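# Lock the locking pliers onto the rod and lift it

## Task

Turn the end screw of the locking pliers so the jaws suit the rod lying in the slot. Clamp the pliers tightly onto the rod so the rod sits in the notches of the jaws, then raise the rod at least about a hand's width above the floor of the slot. At the end, one gripper holds the pliers motionless by the handles, with the pliers and rod touching nothing else. The other gripper is empty and its arm is kept well away from the pliers and the rod.

## Robot and tools

Robot: two six-joint arms, left_arm and right_arm, each ending in a two-finger parallel gripper. The bases sit at left_arm (-0.009, +0.303, 0) m, turned slightly about z (quat_wxyz +0.996, 0, 0, +0.088), and right_arm (-0.036, -0.281, 0) m (quat_wxyz +1.000, 0, 0, -0.031). The names are just labels and do not mean sides of a camera image.

Scene frame: the origin is on the table top midway between the arms. +x points out across the table, +z points up, and left_arm is on the +y side. In each gripper's own frame the fingers point along +z and close along y. end_effector_position is the point between the finger pads, roughly 1 cm short of the fingertips.

The 16-number row is used by execute_actions and by move. It is a single list that covers both arms: left_arm's x, y, z, qw, qx, qy, qz, opening, then the same eight for right_arm. x, y, z are an absolute target for end_effector_position, in metres, in the scene frame. qw..qz are an absolute target orientation with w first. Opening runs from -1 (closed) to +1 (fully open, 0.093 m). Send both arms in every row. For an arm that should stay still, repeat its last pose and its intended opening. To keep a steady orientation, reuse the quaternion you sent earlier, not the reported one, because the reported one drifts.

execute_actions {"actions": [...], "pictures": optional bool}. The list holds zero or one item. An empty list only returns the current state. An item with "rows" (1 to 15 rows) and "steps" (at most 15, default 15) applies one row per step of 1/30 s, and the last row repeats if there are fewer rows than steps. An item with only "steps" (up to 300) is a wait, counted from the previous result, and your reply time is included in it. The call is refused and nothing is sent if any target lies more than 0.6 m from that arm's last reported position along any gripper axis. Each step, the commanded pose is clipped to within 70 mm and 16 degrees of the measured pose. After an action an arm moves at most to its last clipped pose, so a distant target may take several calls.

move {"target": one 16-number row, "speed": m/s from 0.002 to 0.5, default 0.25; turning is capped at twice that in rad/s}. Each gripper travels in a straight line to its absolute pose, and both finish together within 0.5 to 10 s. Anything not reached by 10 s is left short. The opening is applied at the start. The path does not avoid objects or the other arm. Its "move:" line reports done, off_target, moving, held or fault, plus any limits. paced means the pose was clipped. held means safety checks blocked steps, after which the arm may jump faster than the set speed. Each gripper's distance from its target is also given.

Replying with no tool call also ends everything.

Result lines. The state line reads `left_arm: …` | `right_arm: …` and gives each gripper's position and quaternion. At long reach the printed position can be off. "pose unreachable" means a clearance check altered or blocked the command to the named arm. HELD marks steps where your row was not sent in full. "Hand target" is the pose the controller is currently driving toward. grip_measured is the gripper motor's position on the -1..+1 scale, with a fixed per-gripper error of up to about 0.02. The Joint positions list ends with the opening in metres. Joint torques are noisy and biased. FAULT lines report stops. Pictures come from cam_high, cam_left_wrist and cam_right_wrist, each 504x504, and calibration is supplied.

Gripping: the pads meet at about -0.94, and each millimetre of object width adds about 0.0208. A value below the object's width reading squeezes harder, up to roughly 50-62 N per pad. Keep sending the value that closed the grip. grip_measured keeps moving after contact, so it barely shows a touch.

Motion limits: joint friction can leave a gripper up to about 31 mm from its target, and very small commands may do nothing. Joint ranges (rad): waist -2.618..3.054, shoulder 0..3.142, elbow 0..3.142, wrist pitch and wrist yaw -1.571..1.571, wrist roll -2.094..2.094. The elbow cannot fully straighten. Near full reach, motion gets erratic.

Suggested order: look first and view the reference image. Adjust the end screw to match the rod. Open the pliers and set the jaw notches around the rod. Squeeze the handles until the pliers lock. Lift the rod at least about 10 cm. Settle the pliers in one hand by the handles, open the other gripper and pull that arm well away. Then call finished_scene.

Avoid: knocking anything off the table, the arms striking or pushing each other, drops, slips, and fast or hard contacts. Faster moves hit harder, and a target placed beyond the contact point presses harder. A loose object may occasionally get a brief push. Holding a load heats the motors. At 75 °C a MOTOR HOT warning appears. At 90 °C the arm stops for 10 s. At 100 °C the arm goes limp and drops what it holds.

Each tool is called after ">>>" by a JSON object that holds its "method" and its "body", one argument or row to a line.

## Session

>>> {"method": "show_instructions", "body": {

}}

Reference images for this scene: locking pliers manual.

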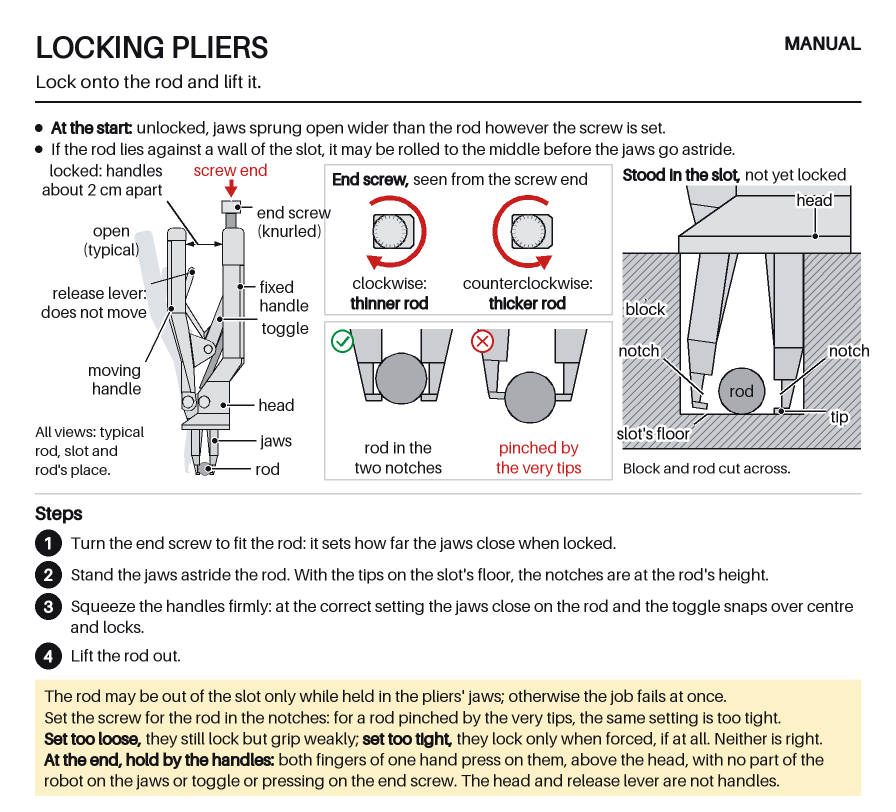

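>>> {"method": "execute_actions", "body": {
  "actions": []
}}

Scene clock: 0.00 s of 8100.00 s.
left_arm: end_effector_position=(+0.1555, +0.6389, +0.1200) grip_measured=+1.000 end_effector_quat_wxyz=(+0.594, -0.573, +0.549, +0.129) | right_arm: end_effector_position=(+0.3626, -0.3194, +0.2378) grip_measured=+1.000 end_effector_quat_wxyz=(+0.502, +0.724, +0.392, +0.266)
Joint positions: left_arm=[ 1.012  1.401  0.305  0.829  0.162 -0.55   0.093] | right_arm=[ 0.244  1.33   0.94  -0.096  0.707  1.892  0.093]
Joint velocities: left_arm=[ 0.012  0.012 -0.007  0.022  0.007  0.007  0.   ] | right_arm=[ 0.002 -0.002 -0.007 -0.022 -0.007 -0.037  0.   ]
Joint torques (N m, as the arm reports them, + toward a larger angle): no reading
Hand target (left_arm): +0.156, +0.639, +0.120; +0.594, -0.573, +0.549, +0.129
Hand target (right_arm): +0.363, -0.319, +0.238; +0.502, +0.724, +0.392, +0.266
camera_calibration (this result's frames):
cam_left_wrist: T_world_to_cam=[[0.794729, -0.285431, 0.535663, -0.00526811], [0.1263, -0.785444, -0.60591, 0.5923], [0.593679, 0.549188, -0.588165, -0.290362], [0, 0, 0, 1]] pos_world=[0.101761, 0.623178, 0.190922]
cam_right_wrist: T_world_to_cam=[[-0.30282, 0.159728, -0.939567, 0.383382], [0.156908, 0.980758, 0.11616, 0.268678], [0.940042, -0.11225, -0.322056, -0.216767], [0, 0, 0, 1]] pos_world=[0.277708, -0.349078, 0.259192]

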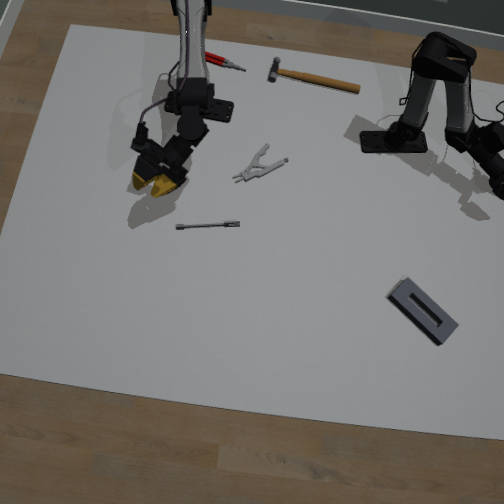

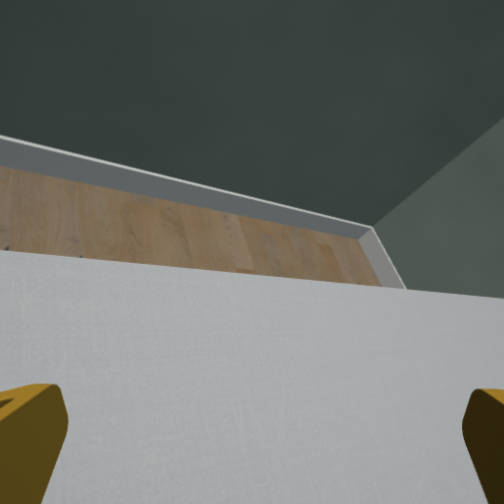

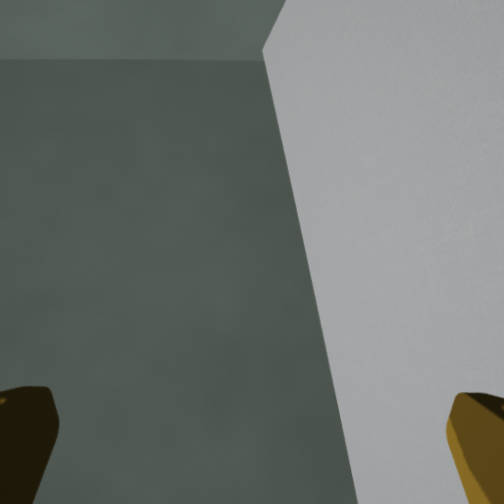

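>>> {"method": "zoom_image", "body": {
  "camera": "cam_high",
  "region": [210,120,310,220]
}}

>>> {"method": "zoom_image", "body": {
  "camera": "cam_high",
  "region": [370,260,480,370]
}}

Region (210, 120, 310, 220) of cam_high's 504x504 image, scaled by 5.040, with more detail than that image has.

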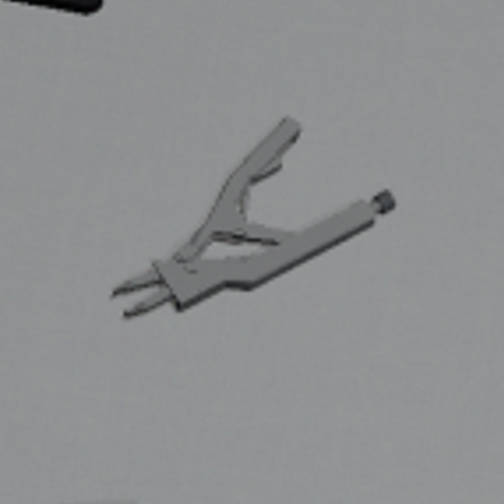

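Region (370, 260, 480, 370) of cam_high's 504x504 image, scaled by 4.582, with more detail than that image has.

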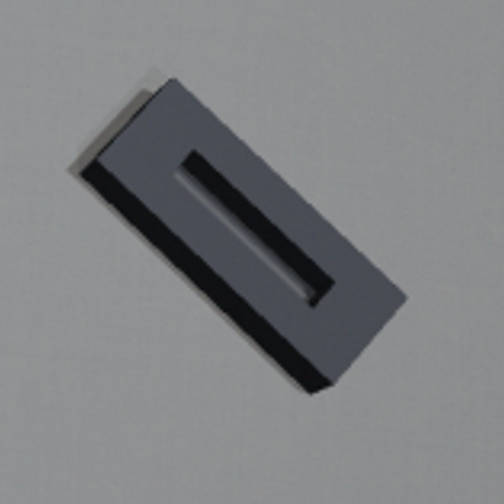

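>>> {"method": "move", "body": {
  "target": [0.46,0.35,0.17,0.233,-0.423,0.868,0.113,1,0.18,-0.11,0.12,0,0.875,-0.485,0,1],
  "speed": 0.3
}}

Scene clock: 48.20 s of 8100.00 s.
left_arm: end_effector_position=(+0.4634, +0.3526, +0.1692) grip_measured=+1.000 end_effector_quat_wxyz=(+0.241, -0.425, +0.868, +0.092) | right_arm: end_effector_position=(+0.1805, -0.1109, +0.1272) grip_measured=+1.000 end_effector_quat_wxyz=(+0.432, +0.649, +0.281, +0.560)
Joint positions: left_arm=[-0.206  2.039  1.939 -1.108 -0.384 -0.868  0.093] | right_arm=[1.387 1.793 0.247 1.543 1.573 2.079 0.093]
Joint velocities: left_arm=[-0.012 -0.007 -0.017 -0.022 -0.022 -0.051  0.   ] | right_arm=[-0.017  0.022  0.002  0.022 -0.022  0.022  0.   ]
Joint torques (N m, as the arm reports them, + toward a larger angle): left_arm=[ -0.68 -11.55  11.36   1.08  -0.34  -0.02] | right_arm=[ 0.38 -4.    2.05  1.74  0.01 -0.1 ]
Hand target (left_arm): +0.466, +0.349, +0.167; +0.237, -0.425, +0.869, +0.091
Hand target (right_arm): +0.178, -0.114, +0.124; +0.432, +0.649, +0.281, +0.560
Off the commanded pose (left_arm): 0.004 m, 3 deg.
Off the commanded pose (right_arm): 0.007 m, 129 deg; orientation clipped at the last step of the last action.
joint sent to its limit (right arm) — the command would take joint 4 (wrist pitch) past its upper limit, joint 5 (wrist yaw) past its upper limit and joint 6 (wrist roll) past its upper limit, so those joints were sent only as far as their limits.
move: off_target (left_arm, right_arm); limits=paced
camera_calibration (this result's frames):
cam_left_wrist: T_world_to_cam=[[0.79178, -0.610412, 0.0219288, -0.155114], [-0.607173, -0.790473, -0.0805883, 0.611169], [0.0665262, 0.0504937, -0.996506, 0.202217], [0, 0, 0, 1]] pos_world=[0.480448, 0.378218, 0.254165]
cam_right_wrist: T_world_to_cam=[[0.127925, 0.442905, -0.887395, 0.138063], [-0.216468, 0.885644, 0.410825, 0.124994], [0.967872, 0.139538, 0.209171, -0.102504], [0, 0, 0, 1]] pos_world=[0.108606, -0.157546, 0.0926066]

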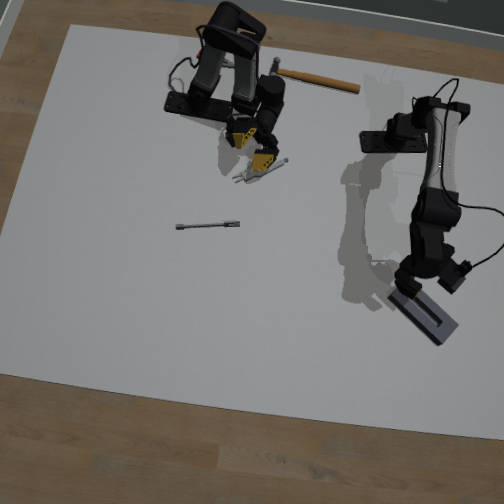

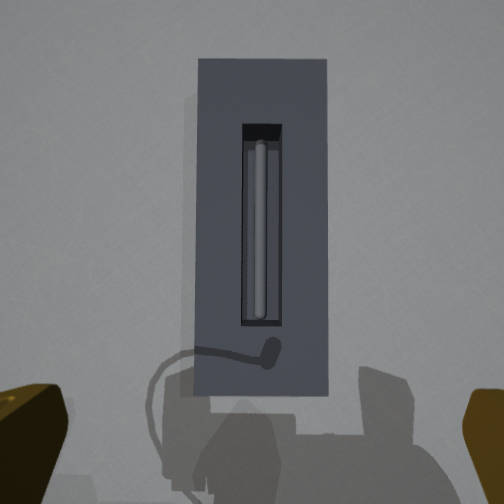

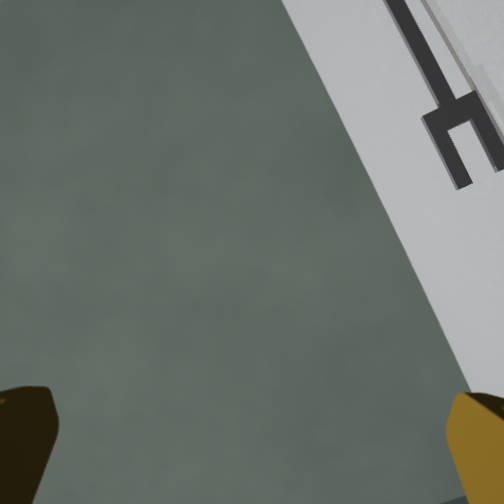

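>>> {"method": "move", "body": {
  "target": [0.35,0.25,0.2,0.233,-0.423,0.868,0.113,1,0.36,-0.28,0.25,0.707,0,0.707,0,1],
  "speed": 0.3
}}

Scene clock: 56.17 s of 8100.00 s.
left_arm: end_effector_position=(+0.3590, +0.2458, +0.2013) grip_measured=+1.000 end_effector_quat_wxyz=(+0.234, -0.426, +0.868, +0.099) | right_arm: end_effector_position=(+0.3573, -0.2750, +0.2468) grip_measured=+1.000 end_effector_quat_wxyz=(+0.707, +0.010, +0.707, +0.009)
Joint positions: left_arm=[-0.542  1.778  1.732 -1.334 -0.48  -1.232  0.093] | right_arm=[0.091 1.205 0.498 0.707 0.03  0.026 0.093]
Joint velocities: left_arm=[-0.002 -0.022 -0.007 -0.022  0.037  0.007  0.   ] | right_arm=[-0.002 -0.002  0.002 -0.037 -0.081 -0.007  0.   ]
Joint torques (N m, as the arm reports them, + toward a larger angle): left_arm=[ -0.82 -11.28   5.51   0.61  -0.51  -0.04] | right_arm=[-0.88 -2.12  9.35  2.36 -0.09 -0.21]
Hand target (left_arm): +0.351, +0.247, +0.198; +0.229, -0.424, +0.869, +0.109
Hand target (right_arm): +0.363, -0.276, +0.246; +0.703, +0.006, +0.711, +0.006
Off the commanded pose (left_arm): 0.010 m, 2 deg.
Off the commanded pose (right_arm): 0.007 m, 2 deg.
move: done
camera_calibration (this result's frames):
cam_left_wrist: T_world_to_cam=[[0.796379, -0.60477, 0.00584632, -0.138214], [-0.602777, -0.79447, -0.0740122, 0.464032], [0.0494051, 0.0554177, -0.99724, 0.251651], [0, 0, 0, 1]] pos_world=[0.377346, 0.271125, 0.286109]
cam_right_wrist: T_world_to_cam=[[0.0140744, -0.999901, -0.000630212, -0.280681], [-0.426755, -0.00543691, -0.904351, 0.414147], [0.904258, 0.0129971, -0.426789, -0.130871], [0, 0, 0, 1]] pos_world=[0.29903, -0.2767, 0.318503]

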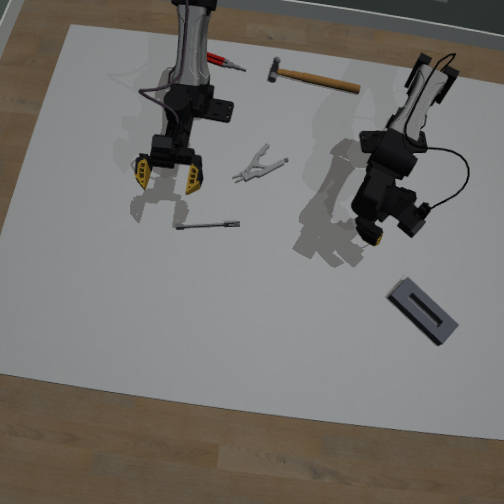

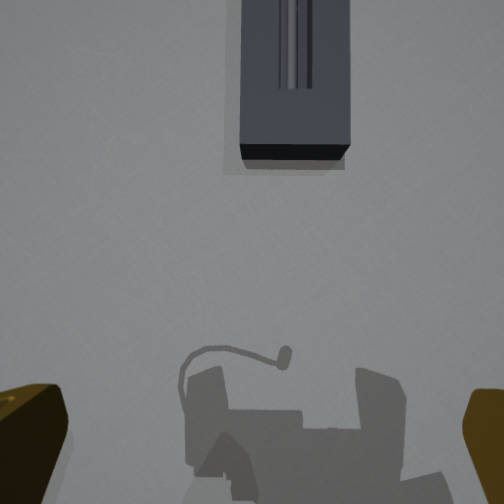

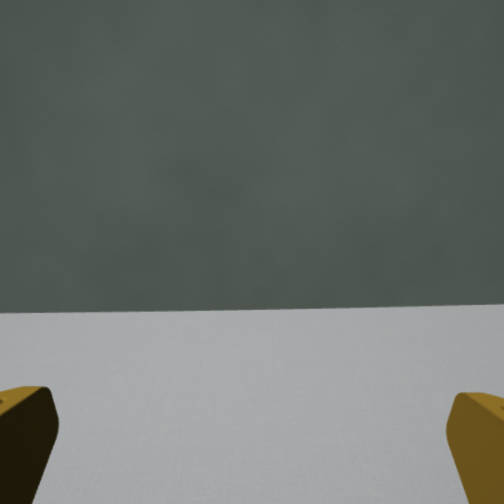

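>>> {"method": "move", "body": {
  "target": [0.30,0.2,0.22,0.25,0.12,0.96,-0.03,1,0.22,-0.14,0.12,0,-0.342,0.94,0,1],
  "speed": 0.3
}}

>>> {"method": "move", "body": {
  "target": [0.27,0.14,0.24,0.198,0.621,0.740,-0.167,1,0.18,-0.11,0.10,0,-0.875,0.485,0,1],
  "speed": 0.3
}}

Scene clock: 62.17 s of 8100.00 s.
left_arm: end_effector_position=(+0.3032, +0.1960, +0.2268) grip_measured=+1.000 end_effector_quat_wxyz=(+0.256, +0.119, +0.959, -0.028) | right_arm: end_effector_position=(+0.2168, -0.1462, +0.1208) grip_measured=+1.000 end_effector_quat_wxyz=(+0.007, -0.343, +0.939, -0.008)
Joint positions: left_arm=[-0.541  1.367  1.388 -1.075 -0.065 -0.1    0.093] | right_arm=[ 0.564  1.616  1.32  -1.264  0.019 -0.2    0.093]
Joint velocities: left_arm=[ 0.007 -0.007 -0.007  0.007 -0.051  0.037  0.   ] | right_arm=[-0.012  0.022 -0.012 -0.007  0.066 -0.007  0.   ]
Joint torques (N m, as the arm reports them, + toward a larger angle): left_arm=[ 0.48 -7.67  6.46  1.66 -0.09  0.18] | right_arm=[ 0.29 -6.08  8.17  0.28 -0.14 -0.2 ]
Hand target (left_arm): +0.300, +0.199, +0.222; +0.253, +0.121, +0.959, -0.028
Hand target (right_arm): +0.216, -0.143, +0.123; +0.002, -0.350, +0.937, -0.005
Off the commanded pose (left_arm): 0.008 m, 1 deg.
Off the commanded pose (right_arm): 0.007 m, 1 deg.
move: done
camera_calibration (this result's frames):
cam_left_wrist: T_world_to_cam=[[-0.227784, -0.973286, -0.0287942, 0.266622], [-0.969926, 0.229404, -0.0813492, 0.304988], [0.0857815, 0.00939818, -0.99627, 0.280344], [0, 0, 0, 1]] pos_world=[0.332499, 0.186899, 0.311786]
cam_right_wrist: T_world_to_cam=[[0.664597, -0.747184, 0.00520628, -0.254835], [-0.679006, -0.601018, 0.421578, 0.0483516], [-0.311867, -0.283714, -0.906777, 0.219017], [0, 0, 0, 1]] pos_world=[0.270498, -0.0992098, 0.179542]

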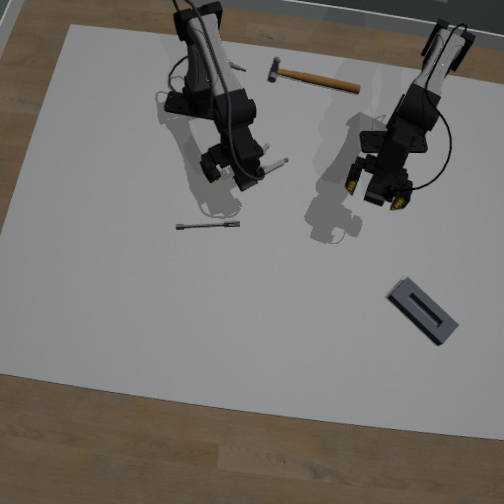

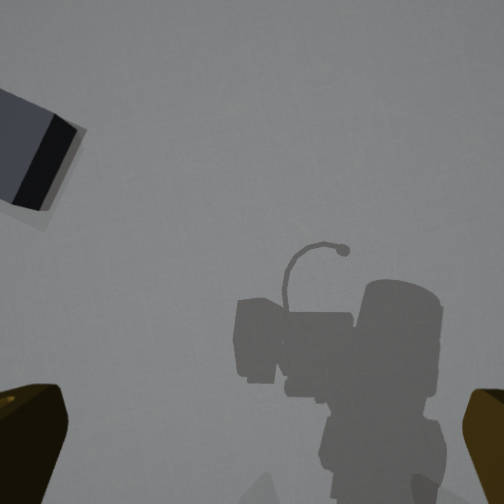

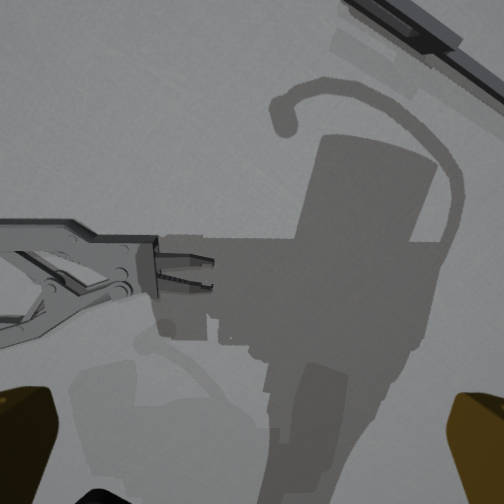

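Scene clock: 65.17 s of 8100.00 s.
left_arm: end_effector_position=(+0.2674, +0.1407, +0.2362) grip_measured=+1.000 end_effector_quat_wxyz=(+0.201, +0.619, +0.742, -0.163) | right_arm: end_effector_position=(+0.1807, -0.1135, +0.0966) grip_measured=+1.000 end_effector_quat_wxyz=(+0.016, +0.871, -0.491, -0.001)
Joint positions: left_arm=[-0.475  1.54   1.606 -1.369  0.457  1.03   0.093] | right_arm=[ 0.727  1.616  1.223 -1.209  0.009 -1.449  0.093]
Joint velocities: left_arm=[-0.007 -0.007  0.012 -0.022 -0.022  0.022  0.   ] | right_arm=[-0.002  0.007  0.002  0.022 -0.066 -0.022  0.   ]
Joint torques (N m, as the arm reports them, + toward a larger angle): left_arm=[ 0.04 -5.61 10.79  0.83  0.37  0.15] | right_arm=[ 0.18 -9.49  5.44  0.54 -0.19 -0.23]
Hand target (left_arm): +0.271, +0.140, +0.238; +0.201, +0.621, +0.739, -0.166
Hand target (right_arm): +0.180, -0.111, +0.100; +0.000, +0.875, -0.485, +0.002
Off the commanded pose (left_arm): 0.005 m, 1 deg.
Off the commanded pose (right_arm): 0.005 m, 2 deg.
move: done
camera_calibration (this result's frames):
cam_left_wrist: T_world_to_cam=[[-0.980031, -0.196681, -0.0292648, 0.296914], [-0.193589, 0.977349, -0.0855138, -0.0280962], [0.0454208, -0.0781408, -0.995907, 0.316303], [0, 0, 0, 1]] pos_world=[0.271179, 0.110573, 0.321295]
cam_right_wrist: T_world_to_cam=[[0.841805, 0.53793, -0.0446851, -0.0876121], [0.500478, -0.746818, 0.437932, -0.177493], [0.202205, -0.391017, -0.897897, 0.0891727], [0, 0, 0, 1]] pos_world=[0.144552, -0.0505578, 0.153883]

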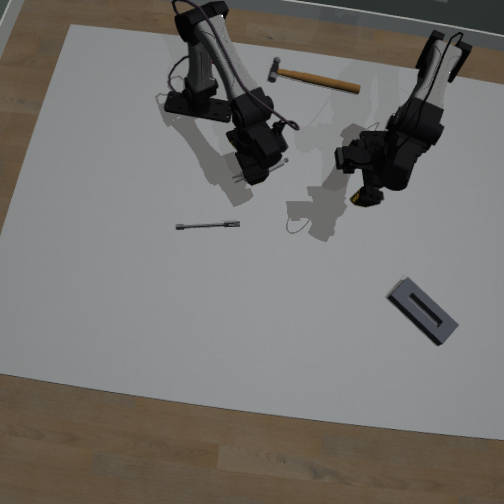

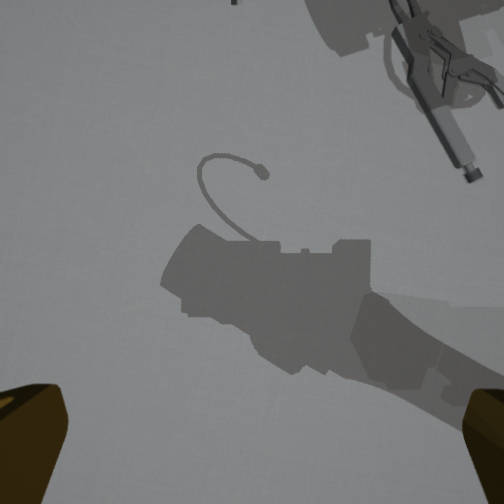

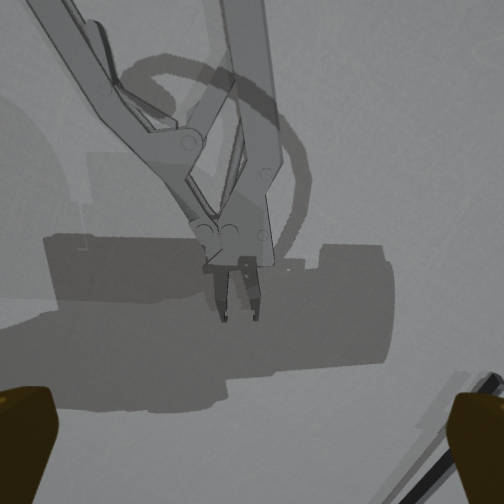

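>>> {"method": "move", "body": {
  "target": [0.27,0.14,0.24,0.198,0.621,0.740,-0.167,1,0.173,-0.113,0.04,0,-0.875,0.485,0,0.2],
  "speed": 0.1
}}

Scene clock: 70.10 s of 8100.00 s.
left_arm: end_effector_position=(+0.2667, +0.1409, +0.2382) grip_measured=+1.000 end_effector_quat_wxyz=(+0.199, +0.619, +0.741, -0.164) | right_arm: end_effector_position=(+0.1740, -0.1162, +0.0443) grip_measured=+0.201 end_effector_quat_wxyz=(+0.002, +0.873, -0.488, +0.003)
Joint positions: left_arm=[-0.475  1.545  1.621 -1.386  0.457  1.032  0.093] | right_arm=[ 0.733  1.616  1.009 -0.966  0.007 -1.452  0.055]
Joint velocities: left_arm=[-0.007 -0.017 -0.017 -0.037  0.037 -0.022  0.   ] | right_arm=[ 0.007  0.002 -0.017 -0.007  0.066 -0.051 -0.   ]
Joint torques (N m, as the arm reports them, + toward a larger angle): left_arm=[-0.03 -5.6  10.69  0.78  0.31  0.13] | right_arm=[ 0.38 -6.27  5.34  0.61 -0.18 -0.14]
Hand target (left_arm): +0.270, +0.140, +0.240; +0.199, +0.621, +0.740, -0.167
Hand target (right_arm): +0.172, -0.114, +0.040; +0.000, +0.875, -0.485, +0.000
Off the commanded pose (left_arm): 0.004 m, 0 deg.
Off the commanded pose (right_arm): 0.005 m, 1 deg.
move: done
camera_calibration (this result's frames):
cam_left_wrist: T_world_to_cam=[[-0.980637, -0.194267, -0.0247196, 0.295007], [-0.19165, 0.977966, -0.0827859, -0.0294872], [0.0402574, -0.0764455, -0.996261, 0.319633], [0, 0, 0, 1]] pos_world=[0.270776, 0.110582, 0.323289]
cam_right_wrist: T_world_to_cam=[[0.838125, 0.545229, -0.0164921, -0.0826324], [0.497393, -0.751482, 0.433446, -0.153094], [0.223934, -0.371485, -0.901029, 0.041146], [0, 0, 0, 1]] pos_world=[0.136191, -0.054709, 0.102069]

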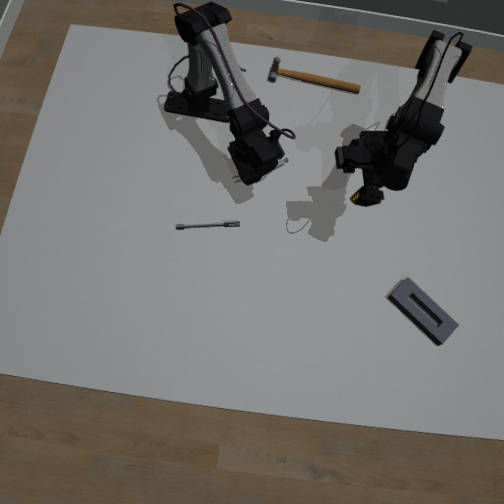

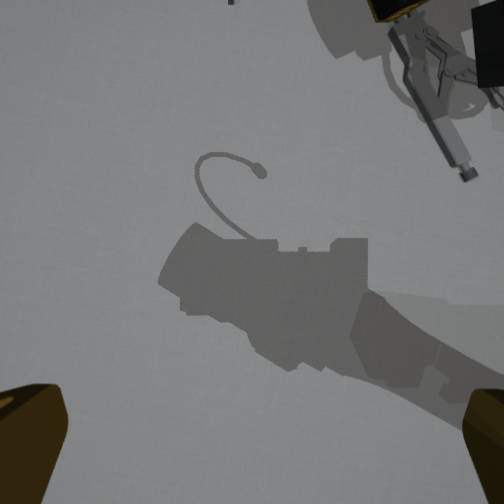

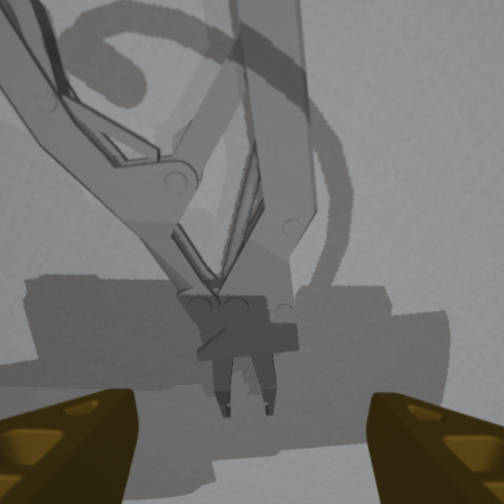

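>>> {"method": "move", "body": {
  "target": [0.27,0.14,0.24,0.198,0.621,0.740,-0.167,1,0.171,-0.112,0.008,0,-0.9,0.436,0,0.2],
  "speed": 0.04
}}

Scene clock: 74.93 s of 8100.00 s.
left_arm: end_effector_position=(+0.2666, +0.1409, +0.2382) grip_measured=+1.000 end_effector_quat_wxyz=(+0.199, +0.619, +0.742, -0.164) | right_arm: end_effector_position=(+0.1734, -0.1140, +0.0149) grip_measured=+0.201 end_effector_quat_wxyz=(-0.002, +0.896, -0.443, +0.004)
Joint positions: left_arm=[-0.475  1.545  1.621 -1.386  0.457  1.032  0.093] | right_arm=[ 0.74   1.661  0.928 -0.831  0.006 -1.545  0.055]
Joint velocities: left_arm=[-0.002 -0.012  0.002  0.007  0.022  0.066  0.   ] | right_arm=[ 0.002 -0.007  0.002  0.095 -0.007  0.051 -0.002]
Joint torques (N m, as the arm reports them, + toward a larger angle): left_arm=[-0.07 -5.64 10.82  0.78  0.3   0.16] | right_arm=[ 0.35 -5.64  5.    0.64 -0.17 -0.2 ]
Hand target (left_arm): +0.270, +0.140, +0.240; +0.198, +0.621, +0.740, -0.167
Hand target (right_arm): +0.170, -0.113, +0.008; +0.000, +0.900, -0.436, +0.000
Off the commanded pose (left_arm): 0.004 m, 0 deg.
Off the commanded pose (right_arm): 0.008 m, 1 deg.
move: done
camera_calibration (this result's frames):
cam_left_wrist: T_world_to_cam=[[-0.980646, -0.194264, -0.0243838, 0.294855], [-0.191681, 0.977975, -0.0826064, -0.0295642], [0.0398942, -0.0763337, -0.996284, 0.319703], [0, 0, 0, 1]] pos_world=[0.270727, 0.110597, 0.323262]
cam_right_wrist: T_world_to_cam=[[0.7789, 0.627098, -0.00797342, -0.064283], [0.567961, -0.699941, 0.433016, -0.144717], [0.265963, -0.341805, -0.901351, 0.0116538], [0, 0, 0, 1]] pos_world=[0.129164, -0.0569983, 0.0726563]

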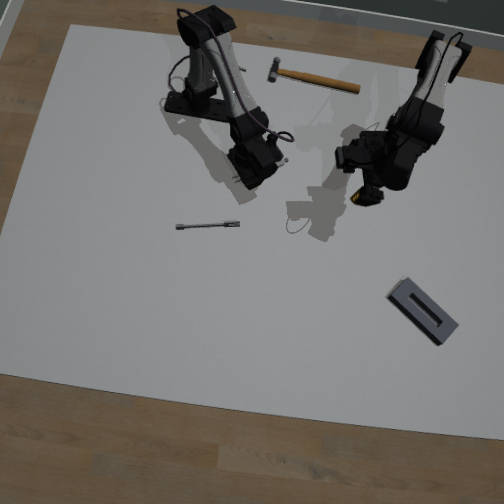

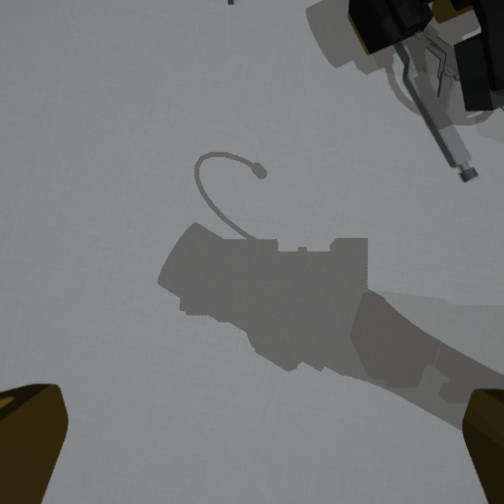

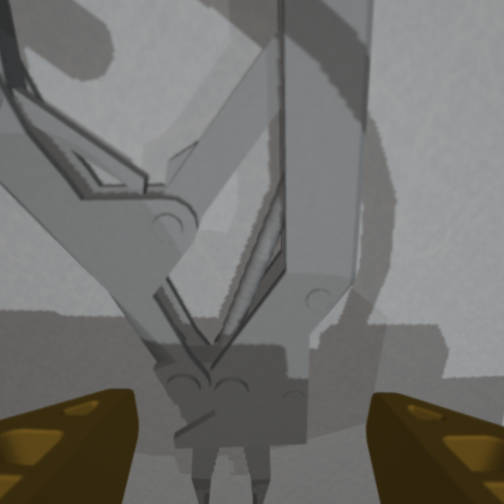

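>>> {"method": "execute_actions", "body": {
  "actions": [
    {"rows":[[0.27,0.14,0.24,0.198,0.621,0.740,-0.167,1,0.165,-0.108,0.007,0,-0.9,0.436,0,0.2],[0.27,0.14,0.24,0.198,0.621,0.740,-0.167,1,0.165,-0.108,0.007,0,-0.9,0.436,0,0.2],[0.27,0.14,0.24,0.198,0.621,0.740,-0.167,1,0.165,-0.108,0.007,0,-0.9,0.436,0,0.2],[0.27,0.14,0.24,0.198,0.621,0.740,-0.167,1,0.165,-0.108,0.007,0,-0.9,0.436,0,0.2],[0.27,0.14,0.24,0.198,0.621,0.740,-0.167,1,0.165,-0.108,0.007,0,-0.9,0.436,0,0.2],[0.27,0.14,0.24,0.198,0.621,0.740,-0.167,1,0.165,-0.108,0.007,0,-0.9,0.436,0,0.2],[0.27,0.14,0.24,0.198,0.621,0.740,-0.167,1,0.165,-0.108,0.007,0,-0.9,0.436,0,0.05],[0.27,0.14,0.24,0.198,0.621,0.740,-0.167,1,0.165,-0.108,0.007,0,-0.9,0.436,0,-0.1],[0.27,0.14,0.24,0.198,0.621,0.740,-0.167,1,0.165,-0.108,0.007,0,-0.9,0.436,0,-0.2],[0.27,0.14,0.24,0.198,0.621,0.740,-0.167,1,0.165,-0.108,0.007,0,-0.9,0.436,0,-0.3],[0.27,0.14,0.24,0.198,0.621,0.740,-0.167,1,0.165,-0.108,0.007,0,-0.9,0.436,0,-0.4],[0.27,0.14,0.24,0.198,0.621,0.740,-0.167,1,0.165,-0.108,0.007,0,-0.9,0.436,0,-0.5],[0.27,0.14,0.24,0.198,0.621,0.740,-0.167,1,0.165,-0.108,0.007,0,-0.9,0.436,0,-0.6]],"steps":15}
  ],
  "pictures": false
}}

>>> {"method": "move", "body": {
  "target": [0.27,0.14,0.24,0.198,0.621,0.740,-0.167,1,0.18,-0.11,0.10,0,-0.9,0.436,0,-0.6],
  "speed": 0.12
}}

Scene clock: 84.17 s of 8100.00 s.
left_arm: end_effector_position=(+0.2666, +0.1409, +0.2382) grip_measured=+1.000 end_effector_quat_wxyz=(+0.199, +0.619, +0.742, -0.164) | right_arm: end_effector_position=(+0.1676, -0.1090, +0.0128) grip_measured=-0.495 end_effector_quat_wxyz=(-0.002, +0.900, -0.435, +0.004)
Joint positions: left_arm=[-0.475  1.545  1.621 -1.386  0.457  1.032  0.093] | right_arm=[ 0.767  1.661  0.919 -0.822  0.005 -1.536  0.021]
Joint velocities: left_arm=[-0.002 -0.012  0.002 -0.007  0.022  0.051  0.   ] | right_arm=[-0.037 -0.022  0.007  0.007  0.081 -0.022 -0.   ]
Joint torques (N m, as the arm reports them, + toward a larger angle): left_arm=[ 0.   -5.81 10.82  0.8   0.33  0.12] | right_arm=[ 0.1  -5.95  5.07  0.6  -0.17 -0.05]
Hand target (left_arm): +0.270, +0.140, +0.240; +0.198, +0.621, +0.740, -0.167
Hand target (right_arm): +0.165, -0.108, +0.007; +0.000, +0.900, -0.436, +0.000
Off the commanded pose (left_arm): 0.004 m, 0 deg.
Off the commanded pose (right_arm): 0.006 m, 0 deg.
Steps of this call (steps 1 to 262: nothing new was sent; steps 263 to 277: all 15 steps of this action). Readings (end_effector_position):
263: left_arm (+0.2666, +0.1409, +0.2382) | right_arm (+0.1735, -0.1131, +0.0147)
264: left_arm (+0.2666, +0.1409, +0.2382) | right_arm (+0.1721, -0.1118, +0.0143)
266: left_arm (+0.2666, +0.1409, +0.2382) | right_arm (+0.1688, -0.1098, +0.0133)
270: left_arm (+0.2666, +0.1409, +0.2382) | right_arm (+0.1674, -0.1092, +0.0129)
277: the state above

Scene clock: 85.73 s of 8100.00 s.
left_arm: end_effector_position=(+0.2665, +0.1409, +0.2382) grip_measured=+1.000 end_effector_quat_wxyz=(+0.198, +0.619, +0.742, -0.164) | right_arm: end_effector_position=(+0.1774, -0.1103, +0.0875) grip_measured=-0.495 end_effector_quat_wxyz=(+0.015, +0.900, -0.436, -0.004)
Joint positions: left_arm=[-0.475  1.545  1.621 -1.386  0.457  1.032  0.093] | right_arm=[ 0.741  1.62   1.191 -1.172  0.005 -1.56   0.021]
Joint velocities: left_arm=[-0.002 -0.017  0.002 -0.022  0.051  0.022  0.   ] | right_arm=[ 0.002 -0.017 -0.022  0.007  0.007 -0.022  0.   ]
Joint torques (N m, as the arm reports them, + toward a larger angle): left_arm=[-0.03 -5.63 10.82  0.8   0.32  0.1 ] | right_arm=[-0.86 -9.21  8.22  0.09 -0.17 -0.2 ]
Hand target (left_arm): +0.270, +0.140, +0.240; +0.198, +0.621, +0.740, -0.167
Hand target (right_arm): +0.181, -0.109, +0.100; -0.000, +0.900, -0.436, -0.000
Off the commanded pose (left_arm): 0.004 m, 0 deg.
Off the commanded pose (right_arm): 0.013 m, 2 deg.
move: off_target (right_arm)
camera_calibration (this result's frames):
cam_left_wrist: T_world_to_cam=[[-0.980655, -0.194261, -0.024048, 0.294704], [-0.191711, 0.977984, -0.0824268, -0.0296411], [0.0395309, -0.076222, -0.996307, 0.319772], [0, 0, 0, 1]] pos_world=[0.270679, 0.110612, 0.323235]
cam_right_wrist: T_world_to_cam=[[0.768177, 0.63857, -0.046175, -0.0627276], [0.592071, -0.681091, 0.430775, -0.177844], [0.243631, -0.35825, -0.901277, 0.0794183], [0, 0, 0, 1]] pos_world=[0.134133, -0.0526201, 0.145292]

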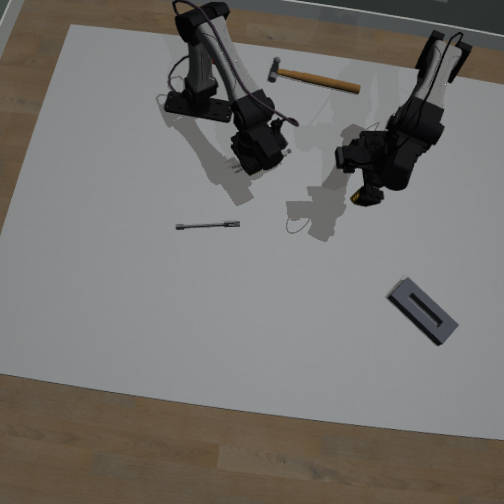

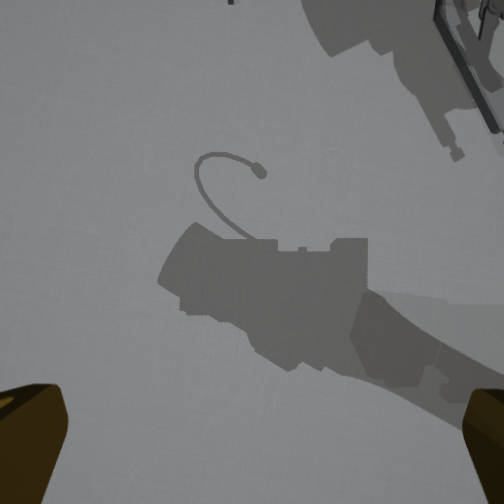

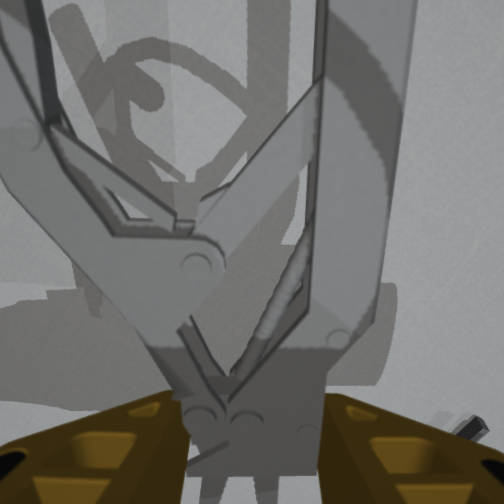

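>>> {"method": "move", "body": {
  "target": [0.27,0.14,0.24,0.198,0.621,0.740,-0.167,1,0.25,-0.02,0.07,0.4545,-0.5416,0.4545,0.5416,-0.6],
  "speed": 0.2
}}

Scene clock: 94.03 s of 8100.00 s.
left_arm: end_effector_position=(+0.2665, +0.1409, +0.2382) grip_measured=+1.000 end_effector_quat_wxyz=(+0.198, +0.619, +0.742, -0.164) | right_arm: end_effector_position=(+0.2505, -0.0196, +0.0567) grip_measured=-0.495 end_effector_quat_wxyz=(-0.407, +0.573, -0.458, -0.545)
Joint positions: left_arm=[-0.475  1.545  1.621 -1.386  0.457  1.032  0.093] | right_arm=[ 0.355  2.127  0.958  0.06  -1.486 -1.074  0.021]
Joint velocities: left_arm=[-0.012  0.007  0.012  0.051  0.051 -0.051  0.   ] | right_arm=[-0.002 -0.012 -0.095  0.344  0.081  0.256 -0.001]
Joint torques (N m, as the arm reports them, + toward a larger angle): left_arm=[-0.18 -5.54 10.81  0.82  0.35  0.13] | right_arm=[  0.41 -12.05   3.93   1.36  -0.82  -0.03]
Hand target (left_arm): +0.270, +0.140, +0.240; +0.198, +0.621, +0.740, -0.167
Hand target (right_arm): +0.249, -0.017, +0.068; -0.418, +0.577, -0.438, -0.549
Off the commanded pose (left_arm): 0.004 m, 0 deg.
Off the commanded pose (right_arm): 0.013 m, 7 deg.
move: off_target (right_arm)
camera_calibration (this result's frames):
cam_left_wrist: T_world_to_cam=[[-0.980655, -0.194261, -0.024048, 0.294704], [-0.191711, 0.977984, -0.0824268, -0.0296411], [0.0395309, -0.076222, -0.996307, 0.319772], [0, 0, 0, 1]] pos_world=[0.270679, 0.110612, 0.323235]
cam_right_wrist: T_world_to_cam=[[0.963801, 0.266474, -0.00892614, -0.236579], [0.124227, -0.478431, -0.869294, 0.0488392], [-0.235915, 0.836717, -0.494215, 0.186843], [0, 0, 0, 1]] pos_world=[0.266027, -0.0699262, 0.132684]

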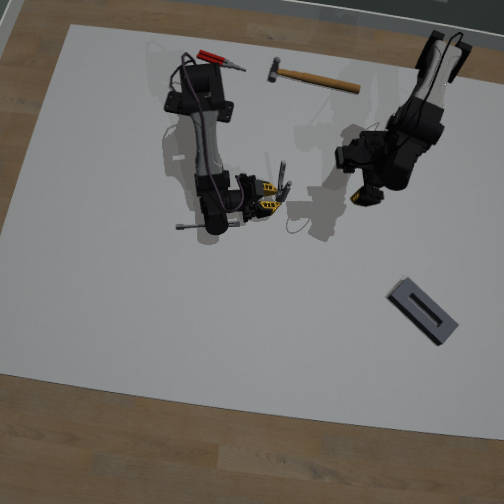

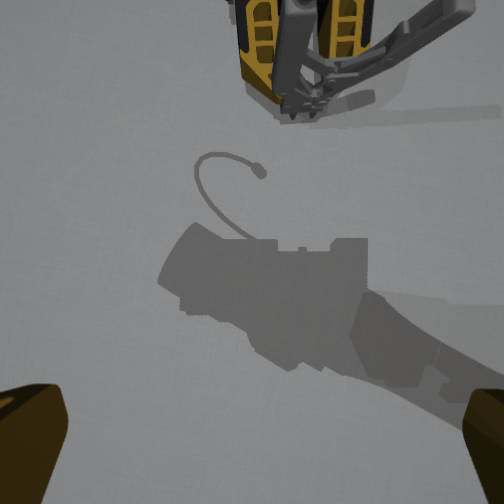

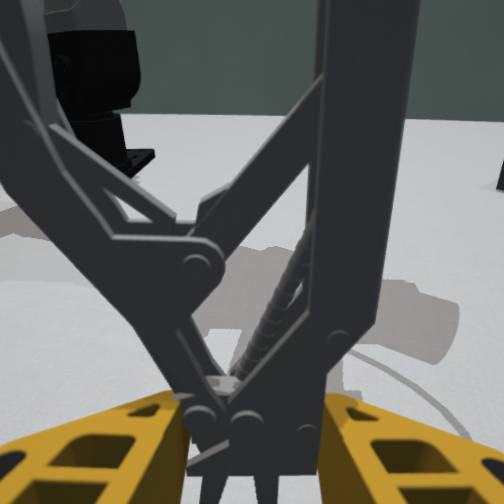

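>>> {"method": "move", "body": {
  "target": [0.28,0.13,0.25,0.166,0.740,0.621,-0.198,0.2,0.27,0.0,0.075,0.542,-0.455,0.542,0.455,-0.6],
  "speed": 0.1
}}

Scene clock: 107.37 s of 8100.00 s.
left_arm: end_effector_position=(+0.2751, +0.1288, +0.2474) grip_measured=+0.202 end_effector_quat_wxyz=(+0.195, +0.733, +0.626, -0.180) | right_arm: end_effector_position=(+0.2739, -0.0013, +0.0679) grip_measured=-0.495 end_effector_quat_wxyz=(+0.522, -0.455, +0.561, +0.454)
Joint positions: left_arm=[-0.475  1.699  1.823 -1.543  0.518  1.391  0.055] | right_arm=[ 0.449  2.197  0.604  1.512 -1.009 -0.034  0.021]
Joint velocities: left_arm=[-0.002 -0.007 -0.002  0.051 -0.022  0.051 -0.   ] | right_arm=[-0.007 -0.007  0.002  0.007  0.139 -0.007 -0.001]
Joint torques (N m, as the arm reports them, + toward a larger angle): left_arm=[ 0.69 -6.95 10.45  0.54  0.38  0.14] | right_arm=[ 0.32 -9.47  2.61  2.67 -0.06 -0.08]
Hand target (left_arm): +0.280, +0.130, +0.249; +0.197, +0.732, +0.626, -0.183
Hand target (right_arm): +0.271, -0.000, +0.076; +0.536, -0.458, +0.547, +0.451
Off the commanded pose (left_arm): 0.006 m, 4 deg.
Off the commanded pose (right_arm): 0.008 m, 3 deg.
joint sent to its limit (left arm) — the command would take joint 4 (wrist pitch) past its lower limit, so that joint was sent only as far as its limit.
joint sent to its limit (right arm) — the command would take joint 4 (wrist pitch) past its upper limit, so that joint was sent only as far as its limit.
move: off_target (left_arm, right_arm)
camera_calibration (this result's frames):
cam_left_wrist: T_world_to_cam=[[-0.988729, 0.124804, -0.0826983, 0.276683], [0.132595, 0.986453, -0.0965839, -0.102157], [0.069524, -0.106461, -0.991883, 0.322237], [0, 0, 0, 1]] pos_world=[0.264707, 0.100547, 0.332636]
cam_right_wrist: T_world_to_cam=[[0.987337, -0.158367, -0.00928299, -0.270899], [-0.0818786, -0.458603, -0.884861, 0.121881], [0.135876, 0.874416, -0.465762, 0.0788713], [0, 0, 0, 1]] pos_world=[0.266731, -0.0559732, 0.142068]

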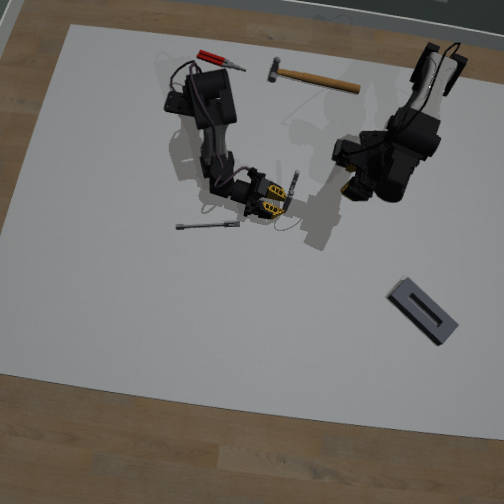

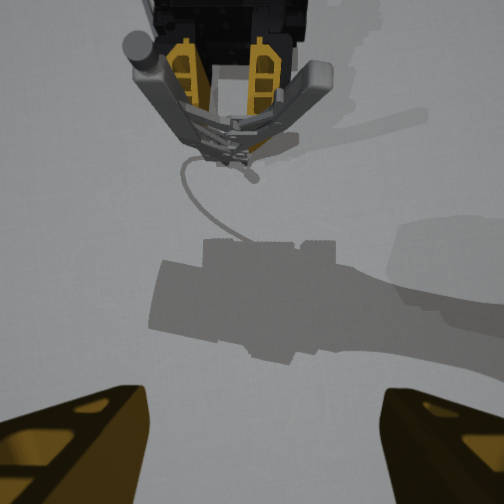

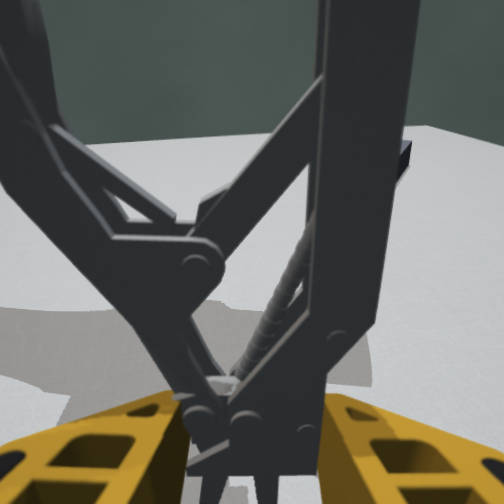

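>>> {"method": "move", "body": {
  "target": [0.306,0.036,0.216,0.166,0.740,0.621,-0.198,-0.25,0.2739,-0.0013,0.0679,0.522,-0.455,0.561,0.454,-0.6],
  "speed": 0.1
}}

Scene clock: 116.37 s of 8100.00 s.
left_arm: end_effector_position=(+0.3030, +0.0396, +0.2159) grip_measured=-0.249 end_effector_quat_wxyz=(+0.164, +0.740, +0.620, -0.204) | right_arm: end_effector_position=(+0.2740, -0.0015, +0.0641) grip_measured=-0.495 end_effector_quat_wxyz=(+0.515, -0.452, +0.569, +0.455)
Joint positions: left_arm=[-0.679  1.965  2.034 -1.464  0.503  1.199  0.033] | right_arm=[ 0.449  2.197  0.604  1.489 -1.007 -0.034  0.021]
Joint velocities: left_arm=[-0.012 -0.007 -0.002  0.066 -0.007  0.066 -0.001] | right_arm=[-0.007  0.012  0.007 -0.037  0.007  0.066 -0.001]
Joint torques (N m, as the arm reports them, + toward a larger angle): left_arm=[ -0.74 -10.38  10.55   0.8    0.26  -0.07] | right_arm=[-0.25 -9.32  3.38  2.3  -0.13 -0.16]
Hand target (left_arm): +0.307, +0.036, +0.217; +0.168, +0.739, +0.621, -0.201
Hand target (right_arm): +0.274, -0.001, +0.068; +0.522, -0.455, +0.561, +0.454
Off the commanded pose (left_arm): 0.005 m, 1 deg.
Off the commanded pose (right_arm): 0.004 m, 1 deg.
move: done
camera_calibration (this result's frames):
cam_left_wrist: T_world_to_cam=[[-0.986855, 0.161146, -0.012236, 0.295522], [0.161588, 0.982647, -0.0910716, -0.0307379], [-0.00265223, -0.0918516, -0.995769, 0.301707], [0, 0, 0, 1]] pos_world=[0.297405, 0.0102945, 0.301247]
cam_right_wrist: T_world_to_cam=[[0.986572, -0.160784, -0.0287239, -0.26957], [-0.101561, -0.46617, -0.878846, 0.123458], [0.127914, 0.869962, -0.47624, 0.0801303], [0, 0, 0, 1]] pos_world=[0.268238, -0.0555003, 0.138919]

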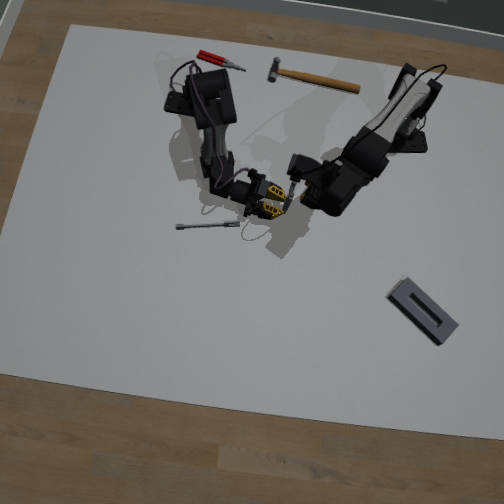

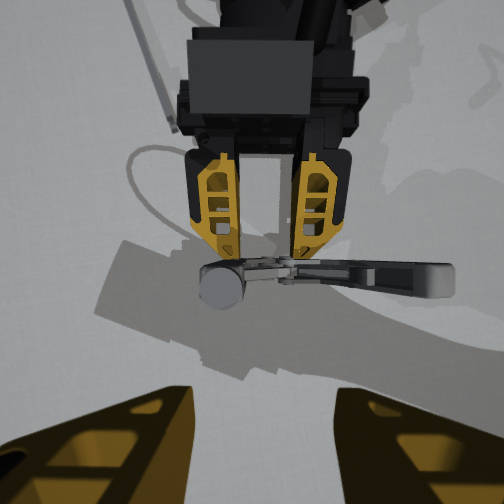

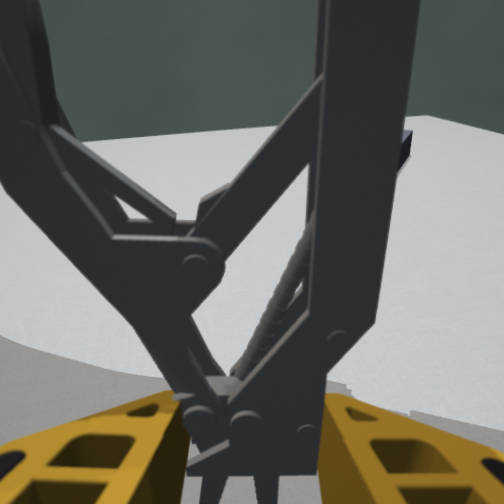

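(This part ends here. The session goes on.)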